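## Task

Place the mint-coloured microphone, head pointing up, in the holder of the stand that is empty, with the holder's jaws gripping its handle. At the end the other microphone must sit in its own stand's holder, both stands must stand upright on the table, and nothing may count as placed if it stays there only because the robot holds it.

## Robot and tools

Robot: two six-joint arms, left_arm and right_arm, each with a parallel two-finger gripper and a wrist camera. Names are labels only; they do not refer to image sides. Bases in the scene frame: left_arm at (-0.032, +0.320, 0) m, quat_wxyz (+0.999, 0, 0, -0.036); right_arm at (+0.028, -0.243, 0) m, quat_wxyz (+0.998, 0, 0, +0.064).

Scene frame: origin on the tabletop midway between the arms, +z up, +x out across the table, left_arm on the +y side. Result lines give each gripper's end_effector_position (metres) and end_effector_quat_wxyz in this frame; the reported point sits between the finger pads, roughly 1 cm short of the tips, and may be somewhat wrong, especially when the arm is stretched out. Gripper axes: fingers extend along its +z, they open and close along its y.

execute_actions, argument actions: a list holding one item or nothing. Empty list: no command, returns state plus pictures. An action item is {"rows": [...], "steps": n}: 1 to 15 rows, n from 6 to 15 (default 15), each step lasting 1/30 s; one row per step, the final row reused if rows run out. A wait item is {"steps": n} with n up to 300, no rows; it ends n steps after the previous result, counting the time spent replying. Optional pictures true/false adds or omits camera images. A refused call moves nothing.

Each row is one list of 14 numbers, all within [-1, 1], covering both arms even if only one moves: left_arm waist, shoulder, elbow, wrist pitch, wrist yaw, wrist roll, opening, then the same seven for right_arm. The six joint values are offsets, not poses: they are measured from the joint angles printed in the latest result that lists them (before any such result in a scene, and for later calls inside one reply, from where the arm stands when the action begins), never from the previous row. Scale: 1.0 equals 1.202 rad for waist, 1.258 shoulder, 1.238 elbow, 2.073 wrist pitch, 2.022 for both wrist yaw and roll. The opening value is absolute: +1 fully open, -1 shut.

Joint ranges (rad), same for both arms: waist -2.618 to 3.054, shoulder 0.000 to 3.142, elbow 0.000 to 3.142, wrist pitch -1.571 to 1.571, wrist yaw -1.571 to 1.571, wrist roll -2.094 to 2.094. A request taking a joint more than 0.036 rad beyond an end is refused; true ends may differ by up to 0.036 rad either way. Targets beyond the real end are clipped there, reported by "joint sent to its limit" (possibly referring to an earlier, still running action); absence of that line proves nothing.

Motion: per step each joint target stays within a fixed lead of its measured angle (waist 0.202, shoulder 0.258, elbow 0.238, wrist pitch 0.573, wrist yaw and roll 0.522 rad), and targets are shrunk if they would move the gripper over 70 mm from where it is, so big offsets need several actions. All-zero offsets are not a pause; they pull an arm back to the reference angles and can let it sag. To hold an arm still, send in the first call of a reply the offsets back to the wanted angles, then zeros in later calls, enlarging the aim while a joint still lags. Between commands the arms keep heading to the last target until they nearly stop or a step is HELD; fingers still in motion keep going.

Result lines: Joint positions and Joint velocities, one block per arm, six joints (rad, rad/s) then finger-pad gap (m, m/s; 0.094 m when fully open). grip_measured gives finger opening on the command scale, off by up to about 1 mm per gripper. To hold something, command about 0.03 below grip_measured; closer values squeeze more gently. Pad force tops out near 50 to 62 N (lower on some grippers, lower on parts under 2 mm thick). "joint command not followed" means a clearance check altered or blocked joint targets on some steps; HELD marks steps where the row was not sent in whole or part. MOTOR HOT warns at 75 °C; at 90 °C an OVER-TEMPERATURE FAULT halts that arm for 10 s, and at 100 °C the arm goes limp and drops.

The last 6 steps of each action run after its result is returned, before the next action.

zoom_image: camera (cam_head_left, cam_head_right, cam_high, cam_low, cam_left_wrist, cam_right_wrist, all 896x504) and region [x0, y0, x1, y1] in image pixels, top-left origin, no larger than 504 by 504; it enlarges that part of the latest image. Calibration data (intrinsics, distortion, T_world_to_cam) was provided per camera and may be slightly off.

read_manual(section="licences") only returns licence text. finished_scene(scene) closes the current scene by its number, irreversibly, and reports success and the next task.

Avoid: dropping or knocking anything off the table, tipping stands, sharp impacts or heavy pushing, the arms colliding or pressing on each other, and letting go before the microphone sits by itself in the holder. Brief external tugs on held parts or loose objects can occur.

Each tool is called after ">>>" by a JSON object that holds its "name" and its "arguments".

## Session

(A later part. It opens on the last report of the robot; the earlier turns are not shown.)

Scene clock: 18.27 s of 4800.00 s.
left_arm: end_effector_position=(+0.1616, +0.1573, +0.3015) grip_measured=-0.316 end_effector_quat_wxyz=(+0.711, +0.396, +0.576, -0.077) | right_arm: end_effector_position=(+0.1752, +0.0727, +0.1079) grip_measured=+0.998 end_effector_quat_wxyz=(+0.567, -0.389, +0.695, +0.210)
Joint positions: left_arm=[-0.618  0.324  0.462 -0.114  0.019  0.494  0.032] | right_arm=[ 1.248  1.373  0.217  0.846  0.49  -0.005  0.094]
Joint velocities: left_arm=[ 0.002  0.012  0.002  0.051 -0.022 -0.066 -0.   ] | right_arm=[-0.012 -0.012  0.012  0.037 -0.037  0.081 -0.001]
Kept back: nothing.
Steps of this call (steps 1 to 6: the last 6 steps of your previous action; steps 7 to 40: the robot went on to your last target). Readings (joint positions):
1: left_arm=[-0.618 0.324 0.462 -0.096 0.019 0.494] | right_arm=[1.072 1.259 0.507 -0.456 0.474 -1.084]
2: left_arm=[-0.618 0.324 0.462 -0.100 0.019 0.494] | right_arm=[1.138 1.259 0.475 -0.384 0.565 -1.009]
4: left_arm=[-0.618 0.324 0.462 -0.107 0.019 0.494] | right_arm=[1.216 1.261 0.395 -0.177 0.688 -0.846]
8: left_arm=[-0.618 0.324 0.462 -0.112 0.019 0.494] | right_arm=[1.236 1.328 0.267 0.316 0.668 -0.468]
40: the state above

Pitch up, then move to final.

>>> {"name": "execute_actions", "arguments": {"actions": [{"rows":[[0,0,0,0.02,0,0,-0.36,0,0,0,0.115,0,0,1]]}]}}

>>> {"name": "execute_actions", "arguments": {"actions": [{"rows":[[0,0,0,0.02,0,0,-0.36,0.008,0.208,0.17,0.012,0,0,1]]}]}}

>>> {"name": "execute_actions", "arguments": {"actions": [{"steps":25}], "pictures": true}}

Scene clock: 18.77 s of 4800.00 s.
left_arm: end_effector_position=(+0.1616, +0.1573, +0.3015) grip_measured=-0.316 end_effector_quat_wxyz=(+0.711, +0.396, +0.576, -0.077) | right_arm: end_effector_position=(+0.1770, +0.0819, +0.1533) grip_measured=+0.998 end_effector_quat_wxyz=(+0.616, -0.334, +0.659, +0.271)
Joint positions: left_arm=[-0.618  0.324  0.462 -0.114  0.019  0.494  0.032] | right_arm=[ 1.248  1.373  0.216  1.052  0.49  -0.005  0.094]
Joint velocities: left_arm=[ 0.002 -0.002 -0.002  0.007  0.051  0.022  0.   ] | right_arm=[-0.002  0.007  0.012  0.154 -0.022  0.022 -0.   ]
Steps of this call (steps 1 to 6: the robot went on to your last target; steps 7 to 15: the first 9 steps of this action). Readings (joint positions):
7: left_arm=[-0.618 0.324 0.462 -0.114 0.019 0.494] | right_arm=[1.248 1.373 0.216 0.869 0.490 -0.005]
8: left_arm=[-0.618 0.324 0.462 -0.114 0.019 0.494] | right_arm=[1.248 1.373 0.216 0.904 0.490 -0.005]
10: left_arm=[-0.618 0.324 0.462 -0.114 0.019 0.494] | right_arm=[1.248 1.373 0.216 0.977 0.490 -0.005]
14: left_arm=[-0.618 0.324 0.462 -0.114 0.019 0.494] | right_arm=[1.248 1.373 0.216 1.044 0.490 -0.005]
15: the state above

Scene clock: 19.27 s of 4800.00 s.
left_arm: end_effector_position=(+0.1616, +0.1573, +0.3015) grip_measured=-0.316 end_effector_quat_wxyz=(+0.711, +0.396, +0.576, -0.077) | right_arm: end_effector_position=(+0.1875, +0.1355, +0.1475) grip_measured=+0.998 end_effector_quat_wxyz=(+0.614, -0.337, +0.661, +0.268)
Joint positions: left_arm=[-0.618  0.324  0.462 -0.114  0.019  0.494  0.032] | right_arm=[ 1.249  1.626  0.413  1.097  0.49  -0.005  0.094]
Joint velocities: left_arm=[-0.007  0.017  0.002  0.037  0.037 -0.037  0.   ] | right_arm=[-0.002 -0.002  0.002 -0.066 -0.022 -0.037  0.001]
Steps of this call (steps 1 to 6: the last 6 steps of your previous action; steps 7 to 15: the first 9 steps of this action, its rows measured from where the robot was after step 6). Readings (joint positions):
6: left_arm=[-0.618 0.324 0.462 -0.114 0.019 0.494] | right_arm=[1.248 1.373 0.216 1.075 0.490 -0.005]
7: left_arm=[-0.618 0.324 0.462 -0.114 0.019 0.494] | right_arm=[1.248 1.410 0.240 1.087 0.495 -0.005]
8: left_arm=[-0.618 0.324 0.462 -0.114 0.019 0.494] | right_arm=[1.248 1.486 0.297 1.094 0.498 -0.005]
10: left_arm=[-0.618 0.324 0.462 -0.114 0.019 0.494] | right_arm=[1.249 1.598 0.392 1.095 0.492 -0.005]
14: left_arm=[-0.618 0.324 0.462 -0.114 0.019 0.494] | right_arm=[1.249 1.626 0.413 1.096 0.490 -0.005]
15: the state above

Scene clock: 20.10 s of 4800.00 s.
left_arm: end_effector_position=(+0.1616, +0.1573, +0.3015) grip_measured=-0.316 end_effector_quat_wxyz=(+0.711, +0.396, +0.576, -0.077) | right_arm: end_effector_position=(+0.1875, +0.1355, +0.1475) grip_measured=+0.998 end_effector_quat_wxyz=(+0.614, -0.337, +0.661, +0.268)
Joint positions: left_arm=[-0.618  0.324  0.462 -0.114  0.019  0.494  0.032] | right_arm=[ 1.249  1.626  0.413  1.097  0.49  -0.005  0.094]
Joint velocities: left_arm=[-0.007 -0.022 -0.002 -0.066  0.095 -0.022 -0.001] | right_arm=[-0.017 -0.007  0.007  0.066 -0.022  0.007  0.   ]
Kept back: nothing.
Steps of this call (steps 1 to 6: the last 6 steps of your previous action; steps 7 to 15: the robot went on to your last target; steps 16 to 25: nothing new was sent). Readings (joint positions):
1: left_arm=[-0.618 0.324 0.462 -0.114 0.019 0.494] | right_arm=[1.249 1.626 0.413 1.097 0.490 -0.005]
2: left_arm=[-0.618 0.324 0.462 -0.114 0.019 0.494] | right_arm=[1.249 1.626 0.413 1.097 0.490 -0.005]
4: left_arm=[-0.618 0.324 0.462 -0.114 0.019 0.494] | right_arm=[1.249 1.626 0.413 1.097 0.490 -0.005]
8: left_arm=[-0.618 0.324 0.462 -0.114 0.019 0.494] | right_arm=[1.249 1.626 0.413 1.097 0.490 -0.005]
25: the state above
All arms were judged still, so your last target was given up. Only a new action makes them travel on or press farther. Fingers that are still opening or closing keep moving.
camera_calibration (this result's frames):
cam_left_wrist: T_world_to_cam=[[-0.56648, -0.717122, -0.406, 0.324902], [-0.300045, 0.638342, -0.708867, 0.182908], [0.767512, -0.279741, -0.576777, 0.209376], [0, 0, 0, 1]] pos_world=[0.0782326, 0.174807, 0.382331]
cam_right_wrist: T_world_to_cam=[[0.735697, -0.641216, 0.218158, -0.0853905], [-0.13518, -0.454622, -0.880367, 0.250256], [0.663684, 0.618192, -0.421143, -0.0438442], [0, 0, 0, 1]] pos_world=[0.12575, 0.0861223, 0.220481]

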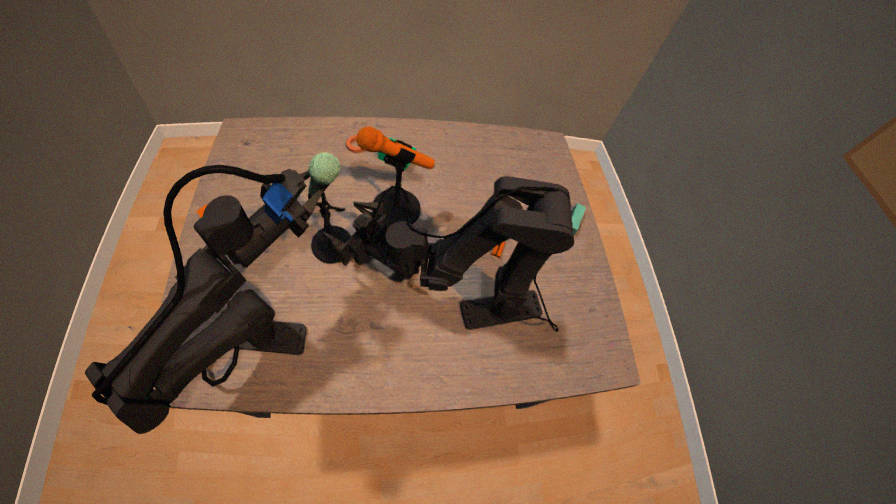

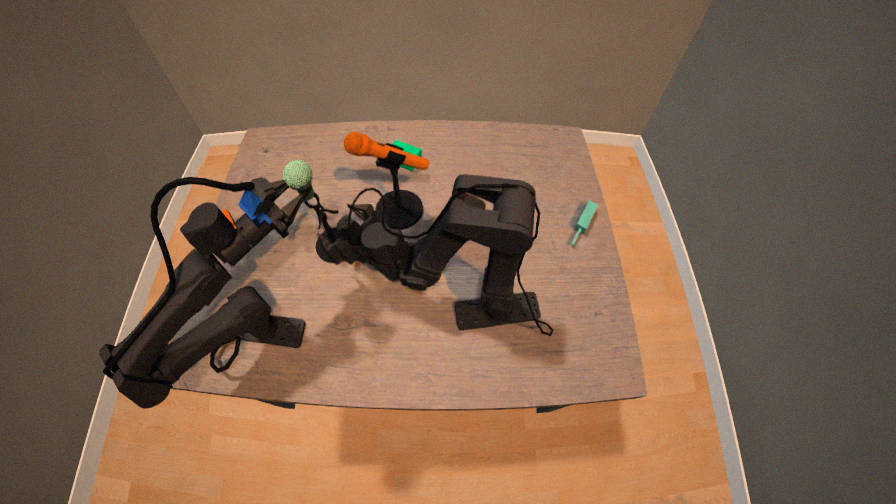

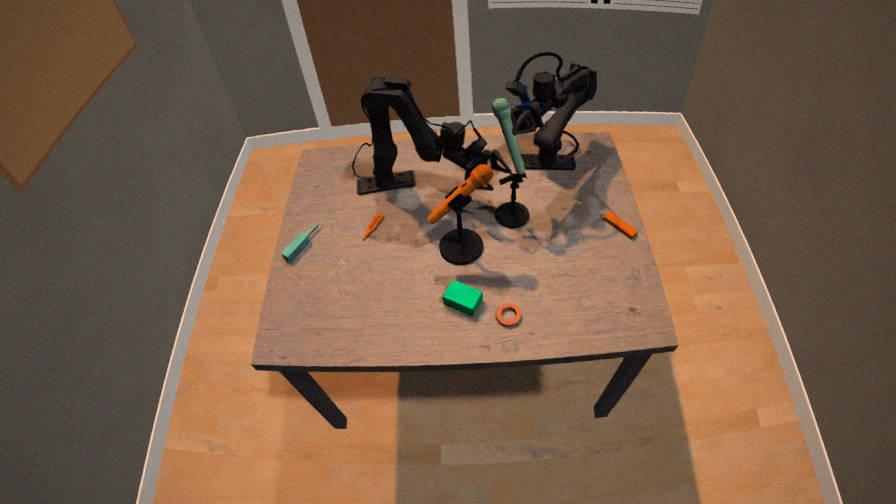

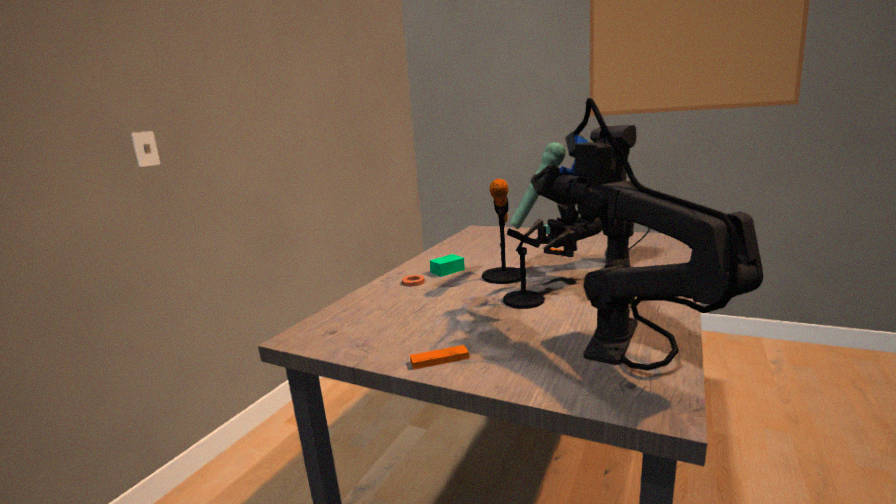

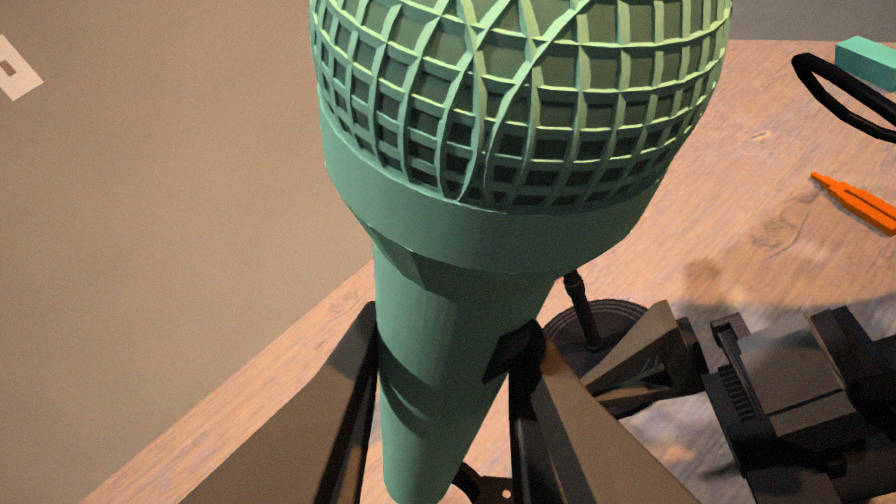

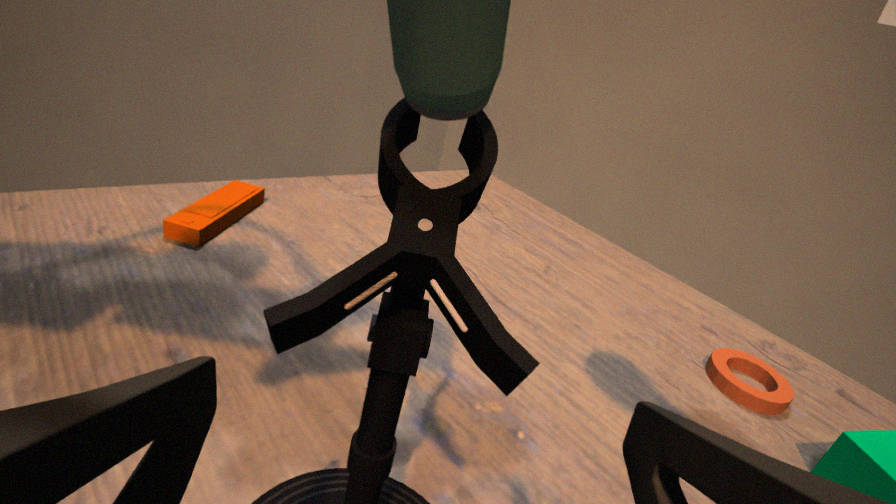

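>>> {"name": "execute_actions", "arguments": {"actions": [{"rows":[[0,0,0,0.02,0,0,-0.36,-0.042,0.085,0.105,0,0,0,1]]}]}}

>>> {"name": "execute_actions", "arguments": {"actions": [{"steps":15}], "pictures": true}}

Scene clock: 20.73 s of 4800.00 s.
left_arm: end_effector_position=(+0.1616, +0.1573, +0.3015) grip_measured=-0.316 end_effector_quat_wxyz=(+0.711, +0.396, +0.576, -0.077) | right_arm: end_effector_position=(+0.2098, +0.1561, +0.1526) grip_measured=+0.998 end_effector_quat_wxyz=(+0.624, -0.317, +0.664, +0.261)
Joint positions: left_arm=[-0.618  0.324  0.462 -0.114  0.019  0.494  0.032] | right_arm=[ 1.207  1.716  0.523  1.099  0.49  -0.005  0.094]
Joint velocities: left_arm=[-0.012 -0.017 -0.007 -0.051  0.066 -0.007 -0.001] | right_arm=[ 0.002  0.007 -0.002 -0.081 -0.037  0.022  0.001]
Steps of this call (steps 1 to 10: nothing new was sent; steps 11 to 19: the first 9 steps of this action). Readings (joint positions):
11: left_arm=[-0.618 0.324 0.462 -0.114 0.019 0.494] | right_arm=[1.244 1.639 0.427 1.097 0.490 -0.005]
12: left_arm=[-0.618 0.324 0.462 -0.114 0.019 0.494] | right_arm=[1.233 1.666 0.458 1.097 0.490 -0.005]
14: left_arm=[-0.618 0.324 0.462 -0.114 0.019 0.494] | right_arm=[1.213 1.708 0.509 1.097 0.490 -0.005]
18: left_arm=[-0.618 0.324 0.462 -0.114 0.019 0.494] | right_arm=[1.207 1.716 0.523 1.099 0.490 -0.005]
19: the state above

Scene clock: 21.23 s of 4800.00 s.
left_arm: end_effector_position=(+0.1616, +0.1573, +0.3015) grip_measured=-0.316 end_effector_quat_wxyz=(+0.711, +0.396, +0.576, -0.077) | right_arm: end_effector_position=(+0.2098, +0.1561, +0.1526) grip_measured=+0.998 end_effector_quat_wxyz=(+0.624, -0.317, +0.664, +0.261)
Joint positions: left_arm=[-0.618  0.324  0.462 -0.114  0.019  0.494  0.032] | right_arm=[ 1.207  1.716  0.523  1.099  0.49  -0.005  0.094]
Joint velocities: left_arm=[ 0.022 -0.022 -0.002 -0.022 -0.007 -0.051  0.   ] | right_arm=[-0.007 -0.002  0.002 -0.022  0.022  0.022 -0.   ]
Kept back: nothing.
Steps of this call (steps 1 to 6: the last 6 steps of your previous action; steps 7 to 15: the robot went on to your last target). Readings (joint positions):
1: left_arm=[-0.618 0.324 0.462 -0.114 0.019 0.494] | right_arm=[1.207 1.716 0.523 1.099 0.490 -0.005]
2: left_arm=[-0.618 0.324 0.462 -0.114 0.019 0.494] | right_arm=[1.207 1.716 0.523 1.099 0.490 -0.005]
4: left_arm=[-0.618 0.324 0.462 -0.114 0.019 0.494] | right_arm=[1.207 1.716 0.523 1.099 0.490 -0.005]
8: left_arm=[-0.618 0.324 0.462 -0.114 0.019 0.494] | right_arm=[1.207 1.716 0.523 1.099 0.490 -0.005]
15: the state above
All arms were judged still, so your last target was given up. Only a new action makes them travel on or press farther. Fingers that are still opening or closing keep moving.
camera_calibration (this result's frames):
cam_left_wrist: T_world_to_cam=[[-0.56648, -0.717122, -0.406, 0.324902], [-0.300045, 0.638342, -0.708867, 0.182908], [0.767512, -0.279741, -0.576777, 0.209376], [0, 0, 0, 1]] pos_world=[0.0782326, 0.174807, 0.382331]
cam_right_wrist: T_world_to_cam=[[0.707378, -0.675512, 0.208086, -0.0768606], [-0.149692, -0.430882, -0.889906, 0.267865], [0.690803, 0.598351, -0.405915, -0.0740682], [0, 0, 0, 1]] pos_world=[0.145633, 0.107817, 0.224303]

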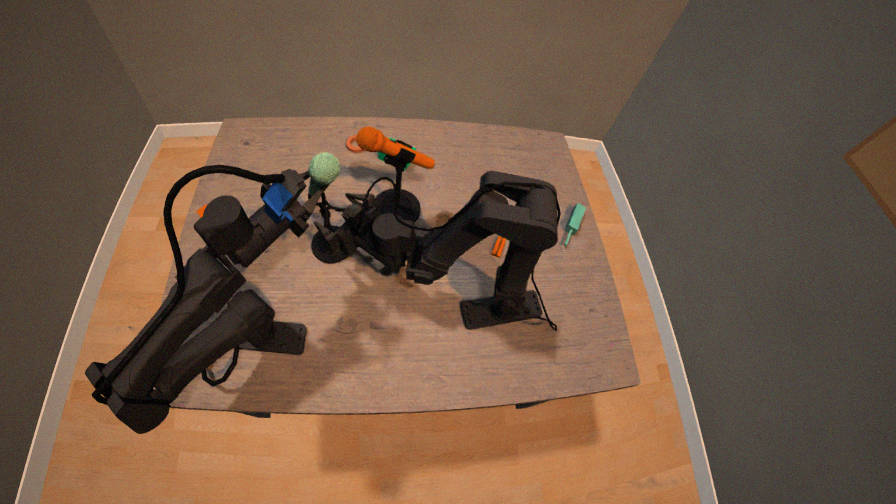

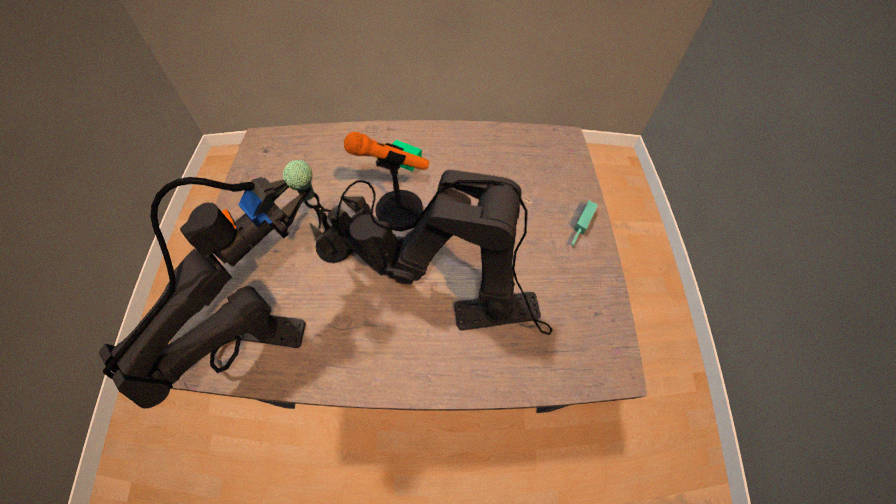

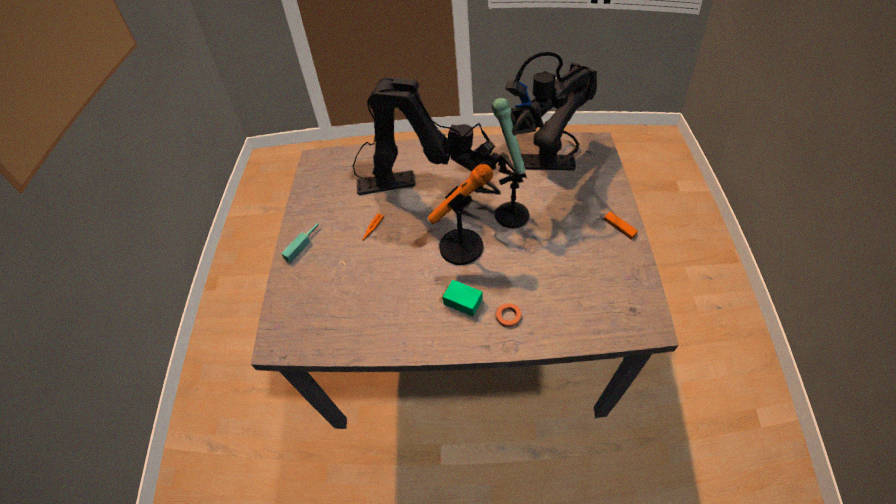

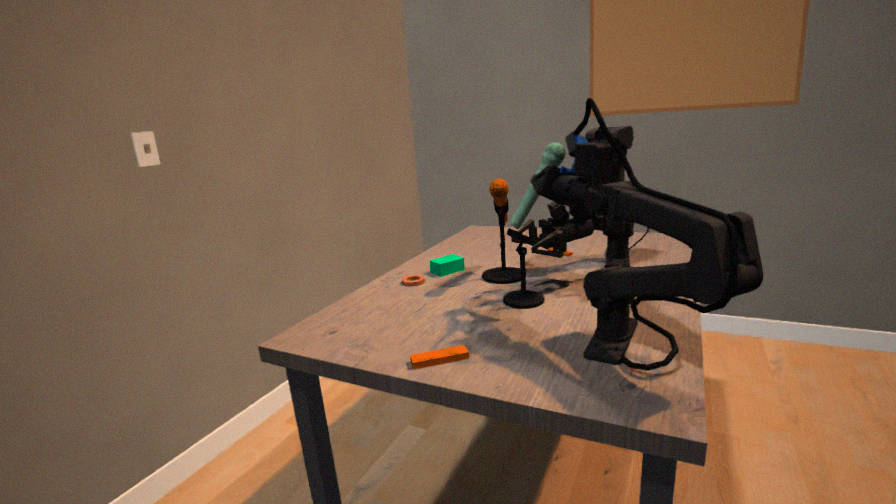

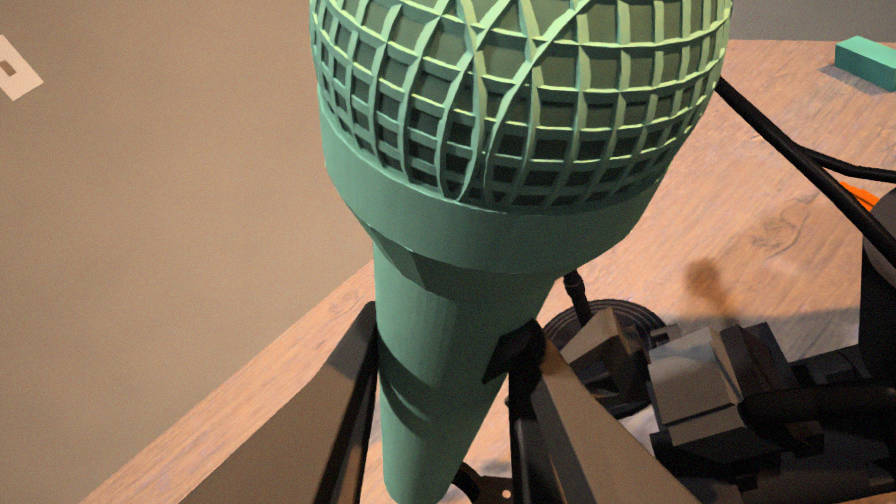

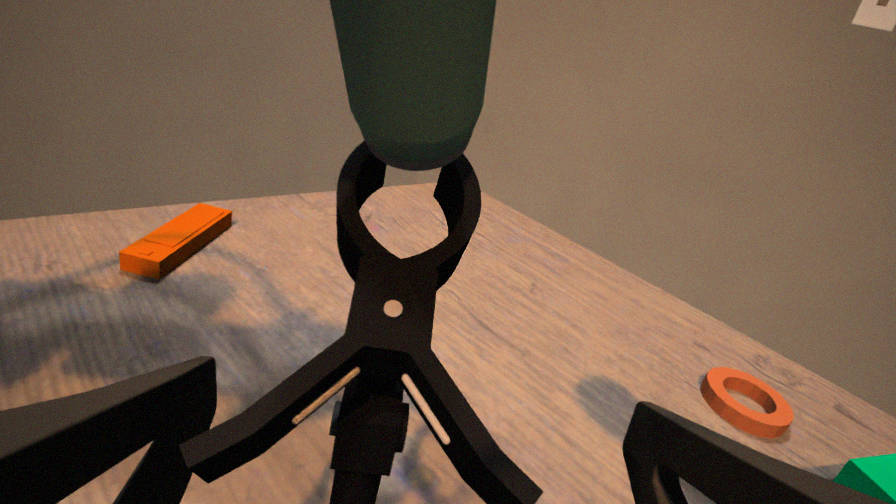

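>>> {"name": "execute_actions", "arguments": {"actions": [{"rows":[[0,0,0,0.02,0,0,-0.36,0.028,0,0,0,0,0,1]],"steps":8}]}}

>>> {"name": "execute_actions", "arguments": {"actions": [{"rows":[[0,0,0,0.02,0,0,-0.36,0,0,0,0,0,0,-0.3]]}]}}

>>> {"name": "execute_actions", "arguments": {"actions": [{"steps":15}], "pictures": true}}

Scene clock: 21.77 s of 4800.00 s.
left_arm: end_effector_position=(+0.1616, +0.1573, +0.3015) grip_measured=-0.316 end_effector_quat_wxyz=(+0.711, +0.396, +0.576, -0.077) | right_arm: end_effector_position=(+0.2066, +0.1575, +0.1526) grip_measured=+0.998 end_effector_quat_wxyz=(+0.623, -0.320, +0.663, +0.264)
Joint positions: left_arm=[-0.618  0.324  0.462 -0.114  0.019  0.494  0.032] | right_arm=[ 1.215  1.716  0.523  1.099  0.491 -0.005  0.094]
Joint velocities: left_arm=[-0.007  0.007  0.002 -0.007 -0.007  0.051 -0.001] | right_arm=[ 0.193 -0.012  0.022 -0.037 -0.037  0.007 -0.   ]
Steps of this call (steps 1 to 14: nothing new was sent; steps 15 to 16: the first 2 steps of this action). Readings (joint positions):
15: left_arm=[-0.618 0.324 0.462 -0.114 0.019 0.494] | right_arm=[1.210 1.716 0.523 1.099 0.491 -0.005]
16: the state above

Scene clock: 22.27 s of 4800.00 s.
left_arm: end_effector_position=(+0.1616, +0.1573, +0.3015) grip_measured=-0.316 end_effector_quat_wxyz=(+0.711, +0.396, +0.576, -0.077) | right_arm: end_effector_position=(+0.2001, +0.1603, +0.1525) grip_measured=-0.295 end_effector_quat_wxyz=(+0.622, -0.327, +0.660, +0.267)
Joint positions: left_arm=[-0.618  0.324  0.462 -0.114  0.019  0.494  0.032] | right_arm=[ 1.231  1.716  0.523  1.098  0.491 -0.008  0.033]
Joint velocities: left_arm=[ 0.017 -0.002  0.002 -0.007 -0.11  -0.007 -0.001] | right_arm=[-0.012 -0.012 -0.012  0.139 -0.051 -0.022 -0.   ]
Steps of this call (steps 1 to 6: the last 6 steps of your previous action; steps 7 to 15: the first 9 steps of this action, its rows measured from where the robot was after step 6). Readings (joint positions):
6: left_arm=[-0.618 0.324 0.462 -0.114 0.019 0.494] | right_arm=[1.231 1.716 0.523 1.099 0.491 -0.005]
7: left_arm=[-0.618 0.324 0.462 -0.114 0.019 0.494] | right_arm=[1.231 1.716 0.523 1.099 0.491 -0.005]
8: left_arm=[-0.618 0.324 0.462 -0.114 0.019 0.494] | right_arm=[1.231 1.716 0.523 1.099 0.491 -0.005]
10: left_arm=[-0.618 0.324 0.462 -0.114 0.019 0.494] | right_arm=[1.231 1.716 0.523 1.098 0.488 -0.005]
14: left_arm=[-0.618 0.324 0.462 -0.114 0.019 0.494] | right_arm=[1.231 1.716 0.523 1.098 0.491 -0.008]
15: the state above

Scene clock: 22.77 s of 4800.00 s.
left_arm: end_effector_position=(+0.1616, +0.1573, +0.3015) grip_measured=-0.316 end_effector_quat_wxyz=(+0.711, +0.396, +0.576, -0.077) | right_arm: end_effector_position=(+0.2001, +0.1603, +0.1525) grip_measured=-0.295 end_effector_quat_wxyz=(+0.622, -0.327, +0.660, +0.267)
Joint positions: left_arm=[-0.618  0.324  0.462 -0.114  0.019  0.494  0.032] | right_arm=[ 1.231  1.716  0.523  1.098  0.491 -0.009  0.033]
Joint velocities: left_arm=[ 0.002  0.007 -0.007 -0.007  0.022  0.081 -0.002] | right_arm=[-0.002 -0.012 -0.022 -0.037 -0.037 -0.051  0.   ]
Kept back: nothing.
Steps of this call (steps 1 to 6: the last 6 steps of your previous action; steps 7 to 15: the robot went on to your last target). Readings (joint positions):
1: left_arm=[-0.618 0.324 0.462 -0.114 0.019 0.494] | right_arm=[1.231 1.716 0.523 1.098 0.491 -0.009]
2: left_arm=[-0.618 0.324 0.462 -0.114 0.019 0.494] | right_arm=[1.231 1.716 0.523 1.098 0.491 -0.009]
4: left_arm=[-0.618 0.324 0.462 -0.114 0.019 0.494] | right_arm=[1.231 1.716 0.523 1.098 0.491 -0.009]
8: left_arm=[-0.618 0.324 0.462 -0.114 0.019 0.494] | right_arm=[1.231 1.716 0.523 1.098 0.491 -0.009]
15: the state above
All arms were judged still, so your last target was given up. Only a new action makes them travel on or press farther. Fingers that are still opening or closing keep moving.
camera_calibration (this result's frames):
cam_left_wrist: T_world_to_cam=[[-0.56648, -0.717122, -0.406, 0.324902], [-0.300045, 0.638342, -0.708867, 0.182908], [0.767512, -0.279741, -0.576777, 0.209376], [0, 0, 0, 1]] pos_world=[0.0782326, 0.174807, 0.382331]
cam_right_wrist: T_world_to_cam=[[0.722698, -0.657532, 0.212979, -0.0738105], [-0.136281, -0.437661, -0.888752, 0.266304], [0.677595, 0.613274, -0.405906, -0.0696998], [0, 0, 0, 1]] pos_world=[0.136863, 0.110763, 0.224107]

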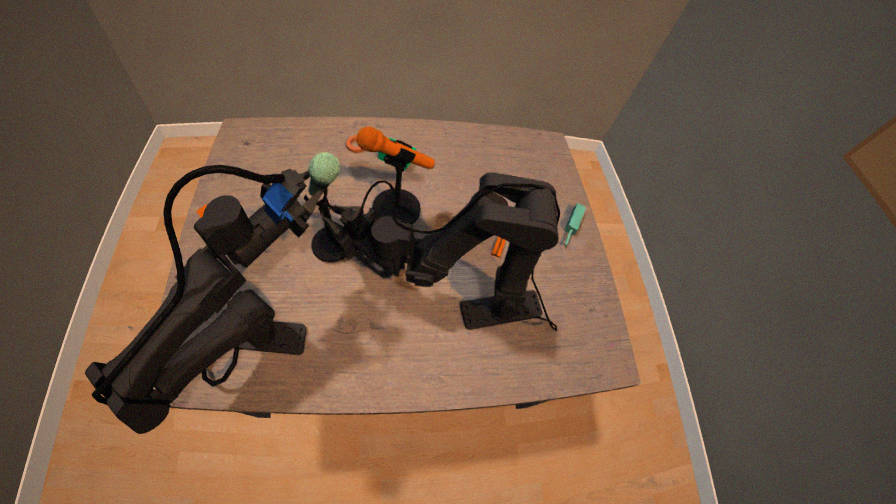

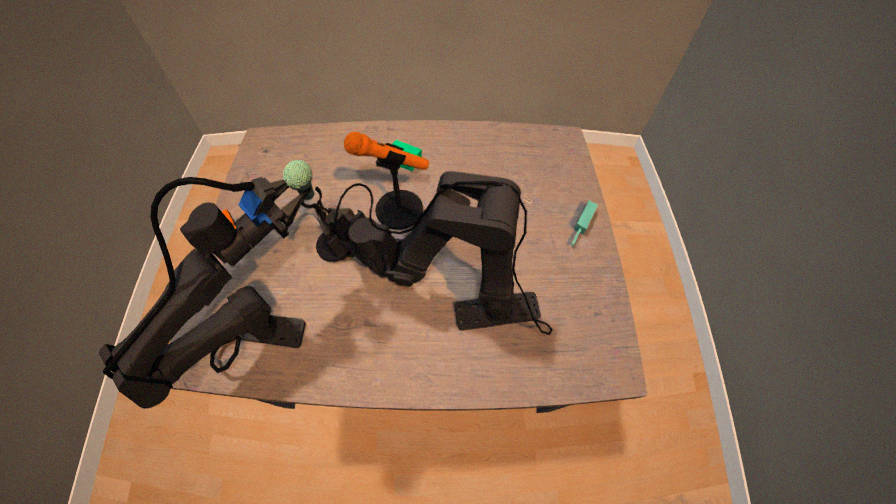

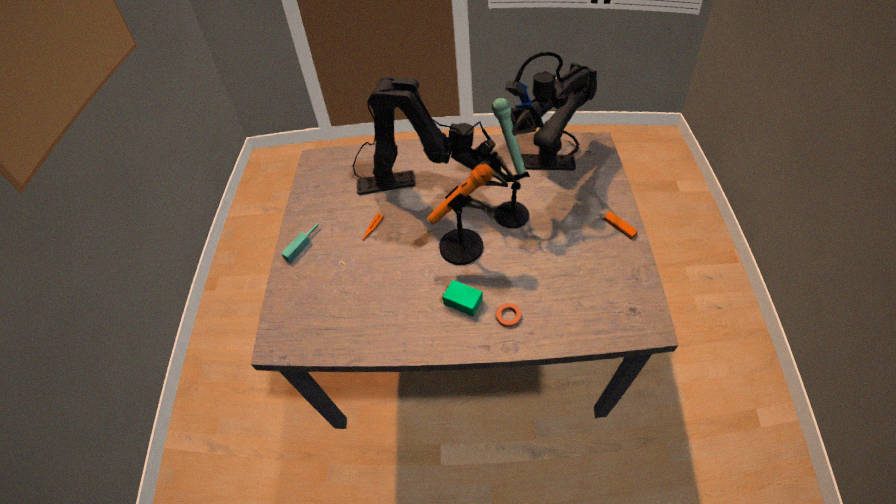

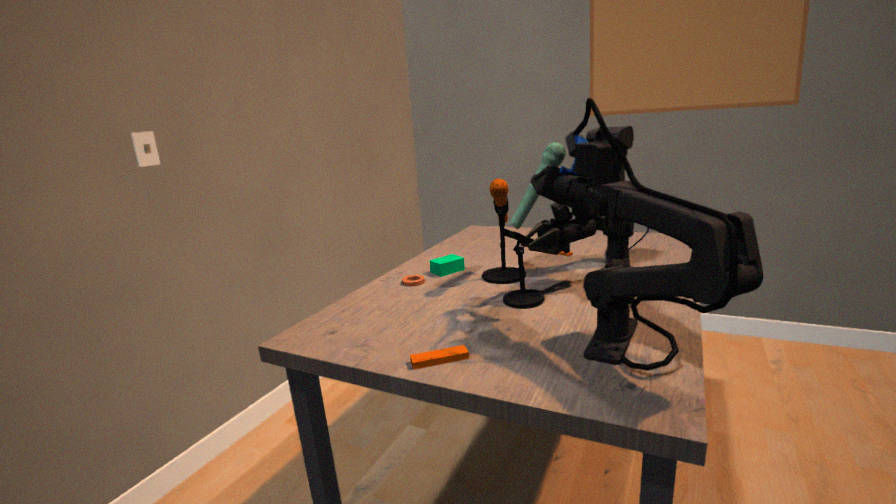

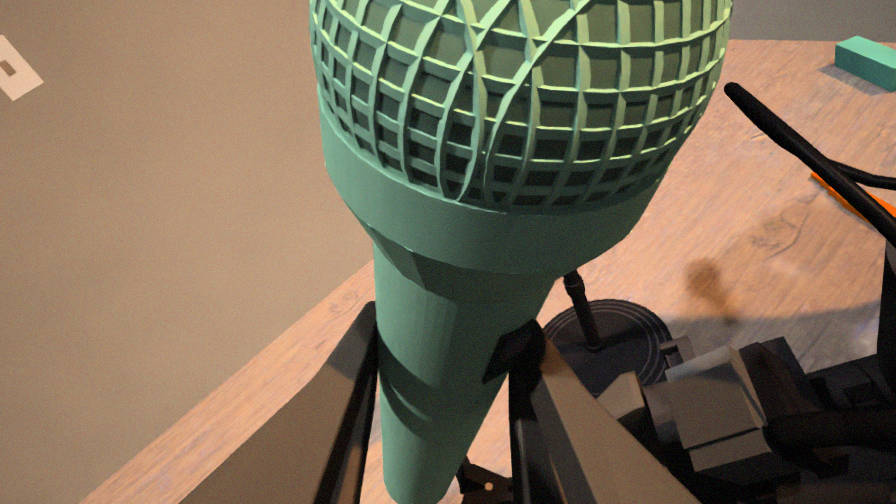

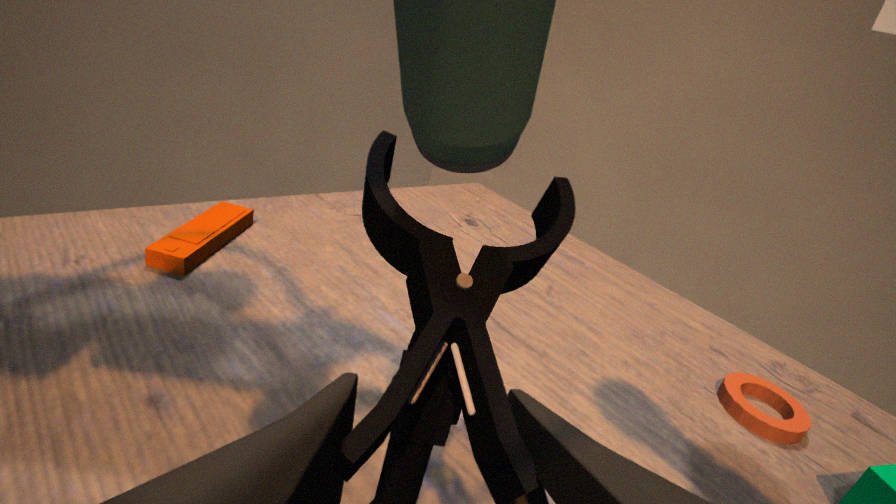

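>>> {"name": "execute_actions", "arguments": {"actions": [{"rows":[[0.065,-0.098,-0.175,0.074,0,0,-0.36,0,0,0,0,0,0,-0.3]]}]}}

>>> {"name": "execute_actions", "arguments": {"actions": [{"steps":20}], "pictures": true}}

Scene clock: 23.30 s of 4800.00 s.
left_arm: end_effector_position=(+0.1759, +0.1706, +0.2334) grip_measured=-0.316 end_effector_quat_wxyz=(+0.700, +0.382, +0.602, -0.047) | right_arm: end_effector_position=(+0.2001, +0.1602, +0.1516) grip_measured=-0.295 end_effector_quat_wxyz=(+0.622, -0.330, +0.660, +0.264)
Joint positions: left_arm=[-0.547  0.222  0.225 -0.02   0.012  0.499  0.032] | right_arm=[ 1.231  1.716  0.523  1.094  0.491 -0.014  0.033]
Joint velocities: left_arm=[ 0.002 -0.012 -0.017  0.022  0.051 -0.037  0.   ] | right_arm=[-0.012 -0.002 -0.017  0.022  0.051  0.007  0.   ]
Steps of this call (steps 1 to 7: nothing new was sent; steps 8 to 16: the first 9 steps of this action). Readings (joint positions):
8: left_arm=[-0.607 0.308 0.425 -0.072 0.025 0.494] | right_arm=[1.231 1.716 0.523 1.098 0.491 -0.010]
9: left_arm=[-0.586 0.270 0.368 -0.028 0.026 0.494] | right_arm=[1.231 1.716 0.523 1.098 0.491 -0.011]
11: left_arm=[-0.556 0.223 0.275 -0.017 0.023 0.494] | right_arm=[1.231 1.716 0.523 1.097 0.491 -0.013]
15: left_arm=[-0.547 0.222 0.225 -0.023 0.012 0.499] | right_arm=[1.231 1.716 0.523 1.094 0.491 -0.014]
16: the state above

Scene clock: 23.97 s of 4800.00 s.
left_arm: end_effector_position=(+0.1759, +0.1706, +0.2341) grip_measured=-0.316 end_effector_quat_wxyz=(+0.701, +0.381, +0.601, -0.047) | right_arm: end_effector_position=(+0.2003, +0.1600, +0.1516) grip_measured=-0.295 end_effector_quat_wxyz=(+0.622, -0.329, +0.660, +0.264)
Joint positions: left_arm=[-0.547  0.222  0.225 -0.017  0.012  0.499  0.032] | right_arm=[ 1.231  1.716  0.523  1.094  0.493 -0.014  0.033]
Joint velocities: left_arm=[-0.032 -0.002 -0.017  0.007 -0.051  0.037 -0.001] | right_arm=[-0.017 -0.017 -0.002 -0.022 -0.037 -0.037  0.   ]
Kept back: nothing.
Steps of this call (steps 1 to 6: the last 6 steps of your previous action; steps 7 to 15: the robot went on to your last target; steps 16 to 20: nothing new was sent). Readings (joint positions):
1: left_arm=[-0.547 0.222 0.225 -0.018 0.012 0.499] | right_arm=[1.231 1.716 0.523 1.094 0.493 -0.014]
2: left_arm=[-0.547 0.222 0.225 -0.017 0.012 0.499] | right_arm=[1.231 1.716 0.523 1.094 0.493 -0.014]
4: left_arm=[-0.547 0.222 0.225 -0.017 0.012 0.499] | right_arm=[1.231 1.716 0.523 1.094 0.493 -0.014]
8: left_arm=[-0.547 0.222 0.225 -0.017 0.012 0.499] | right_arm=[1.231 1.716 0.523 1.094 0.493 -0.014]
20: the state above
All arms were judged still, so your last target was given up. Only a new action makes them travel on or press farther. Fingers that are still opening or closing keep moving.
camera_calibration (this result's frames):
cam_left_wrist: T_world_to_cam=[[-0.520276, -0.748557, -0.411066, 0.313599], [-0.367995, 0.630873, -0.683066, 0.138148], [0.770644, -0.204112, -0.603693, 0.156056], [0, 0, 0, 1]] pos_world=[0.0937318, 0.179446, 0.317485]
cam_right_wrist: T_world_to_cam=[[0.721009, -0.657007, 0.220199, -0.0748435], [-0.133874, -0.443873, -0.886033, 0.26555], [0.679871, 0.609359, -0.407993, -0.069535], [0, 0, 0, 1]] pos_world=[0.136788, 0.11107, 0.223397]

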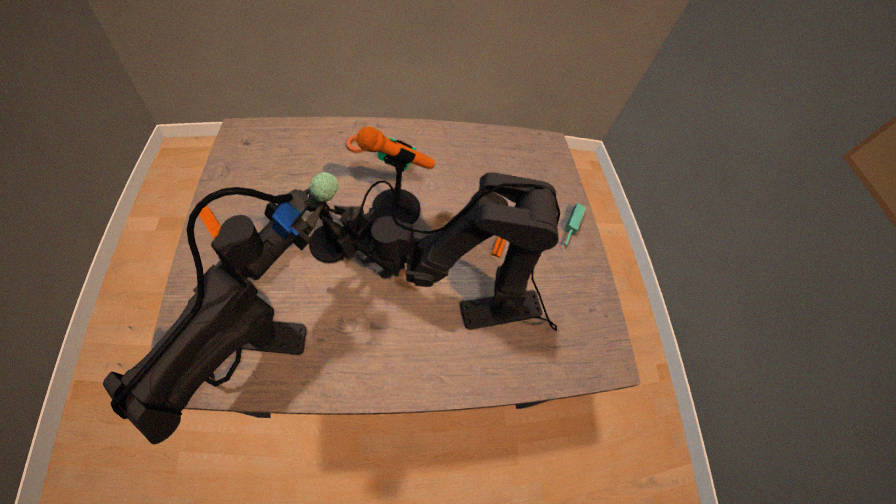

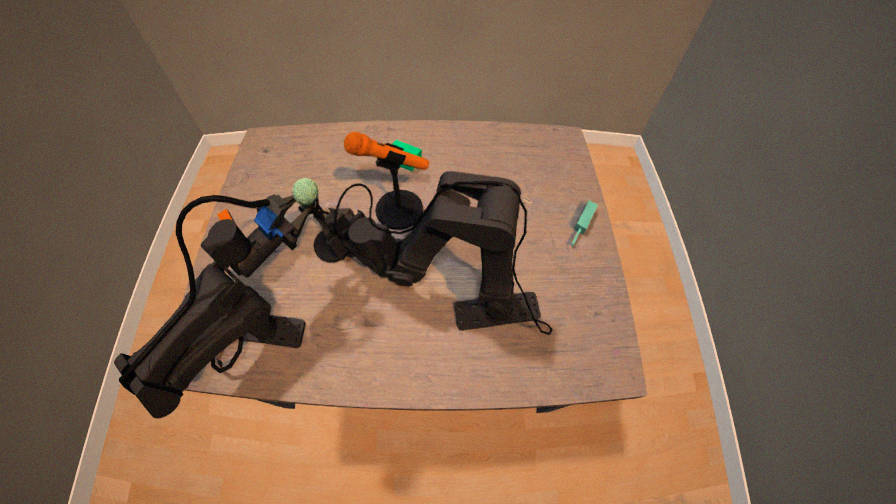

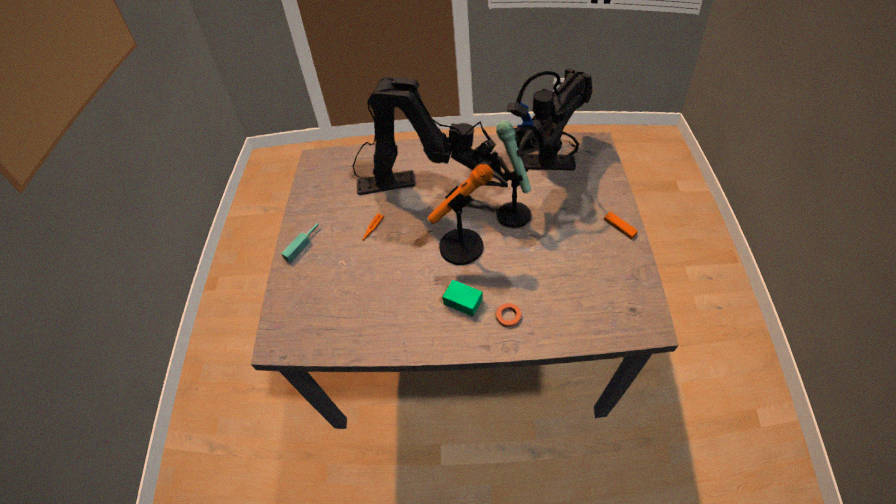

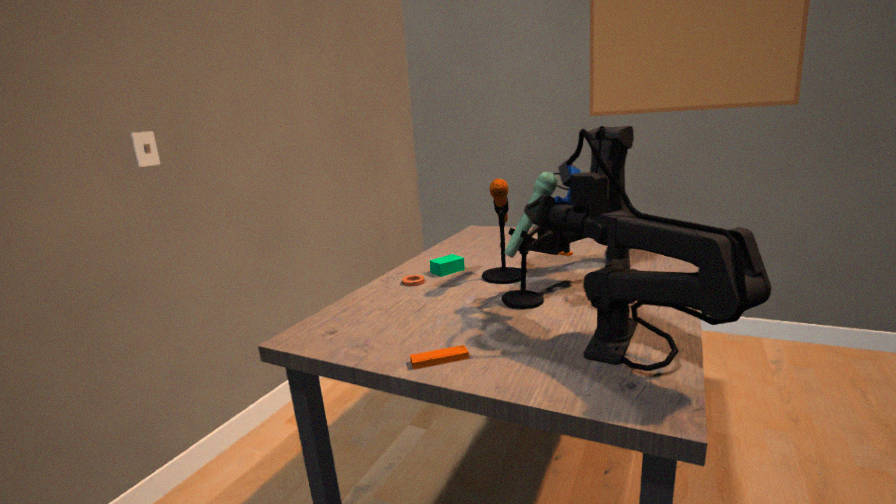

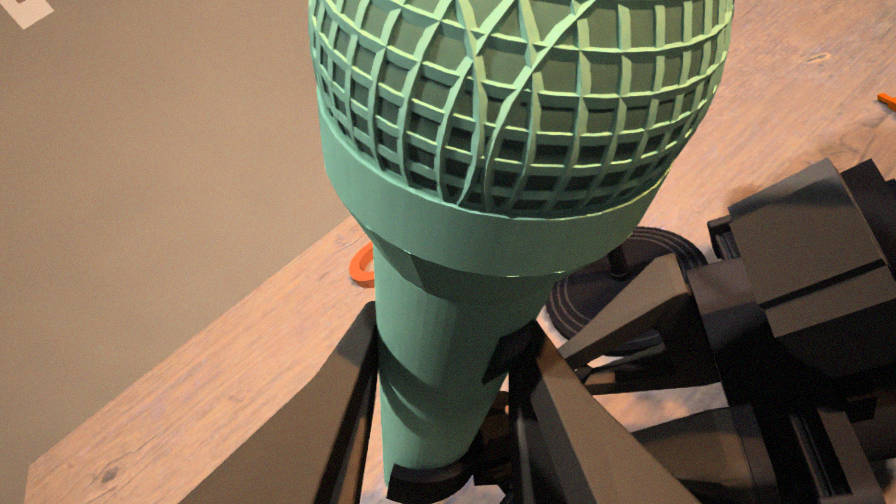

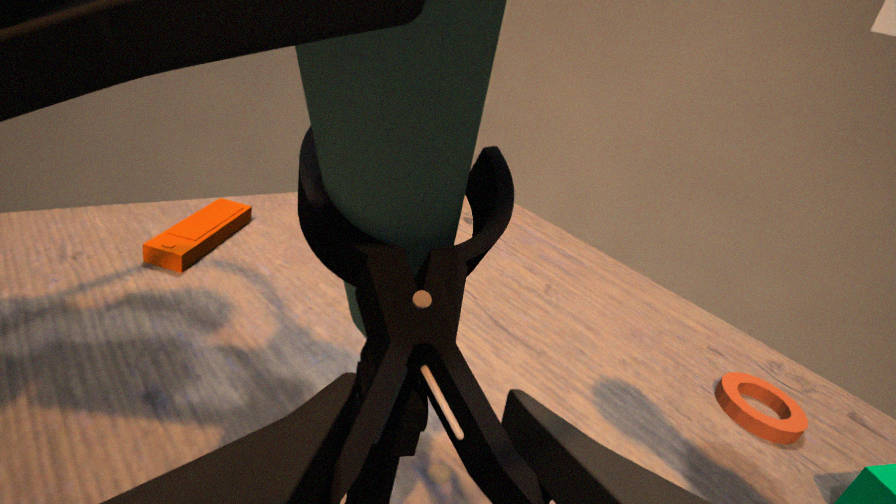

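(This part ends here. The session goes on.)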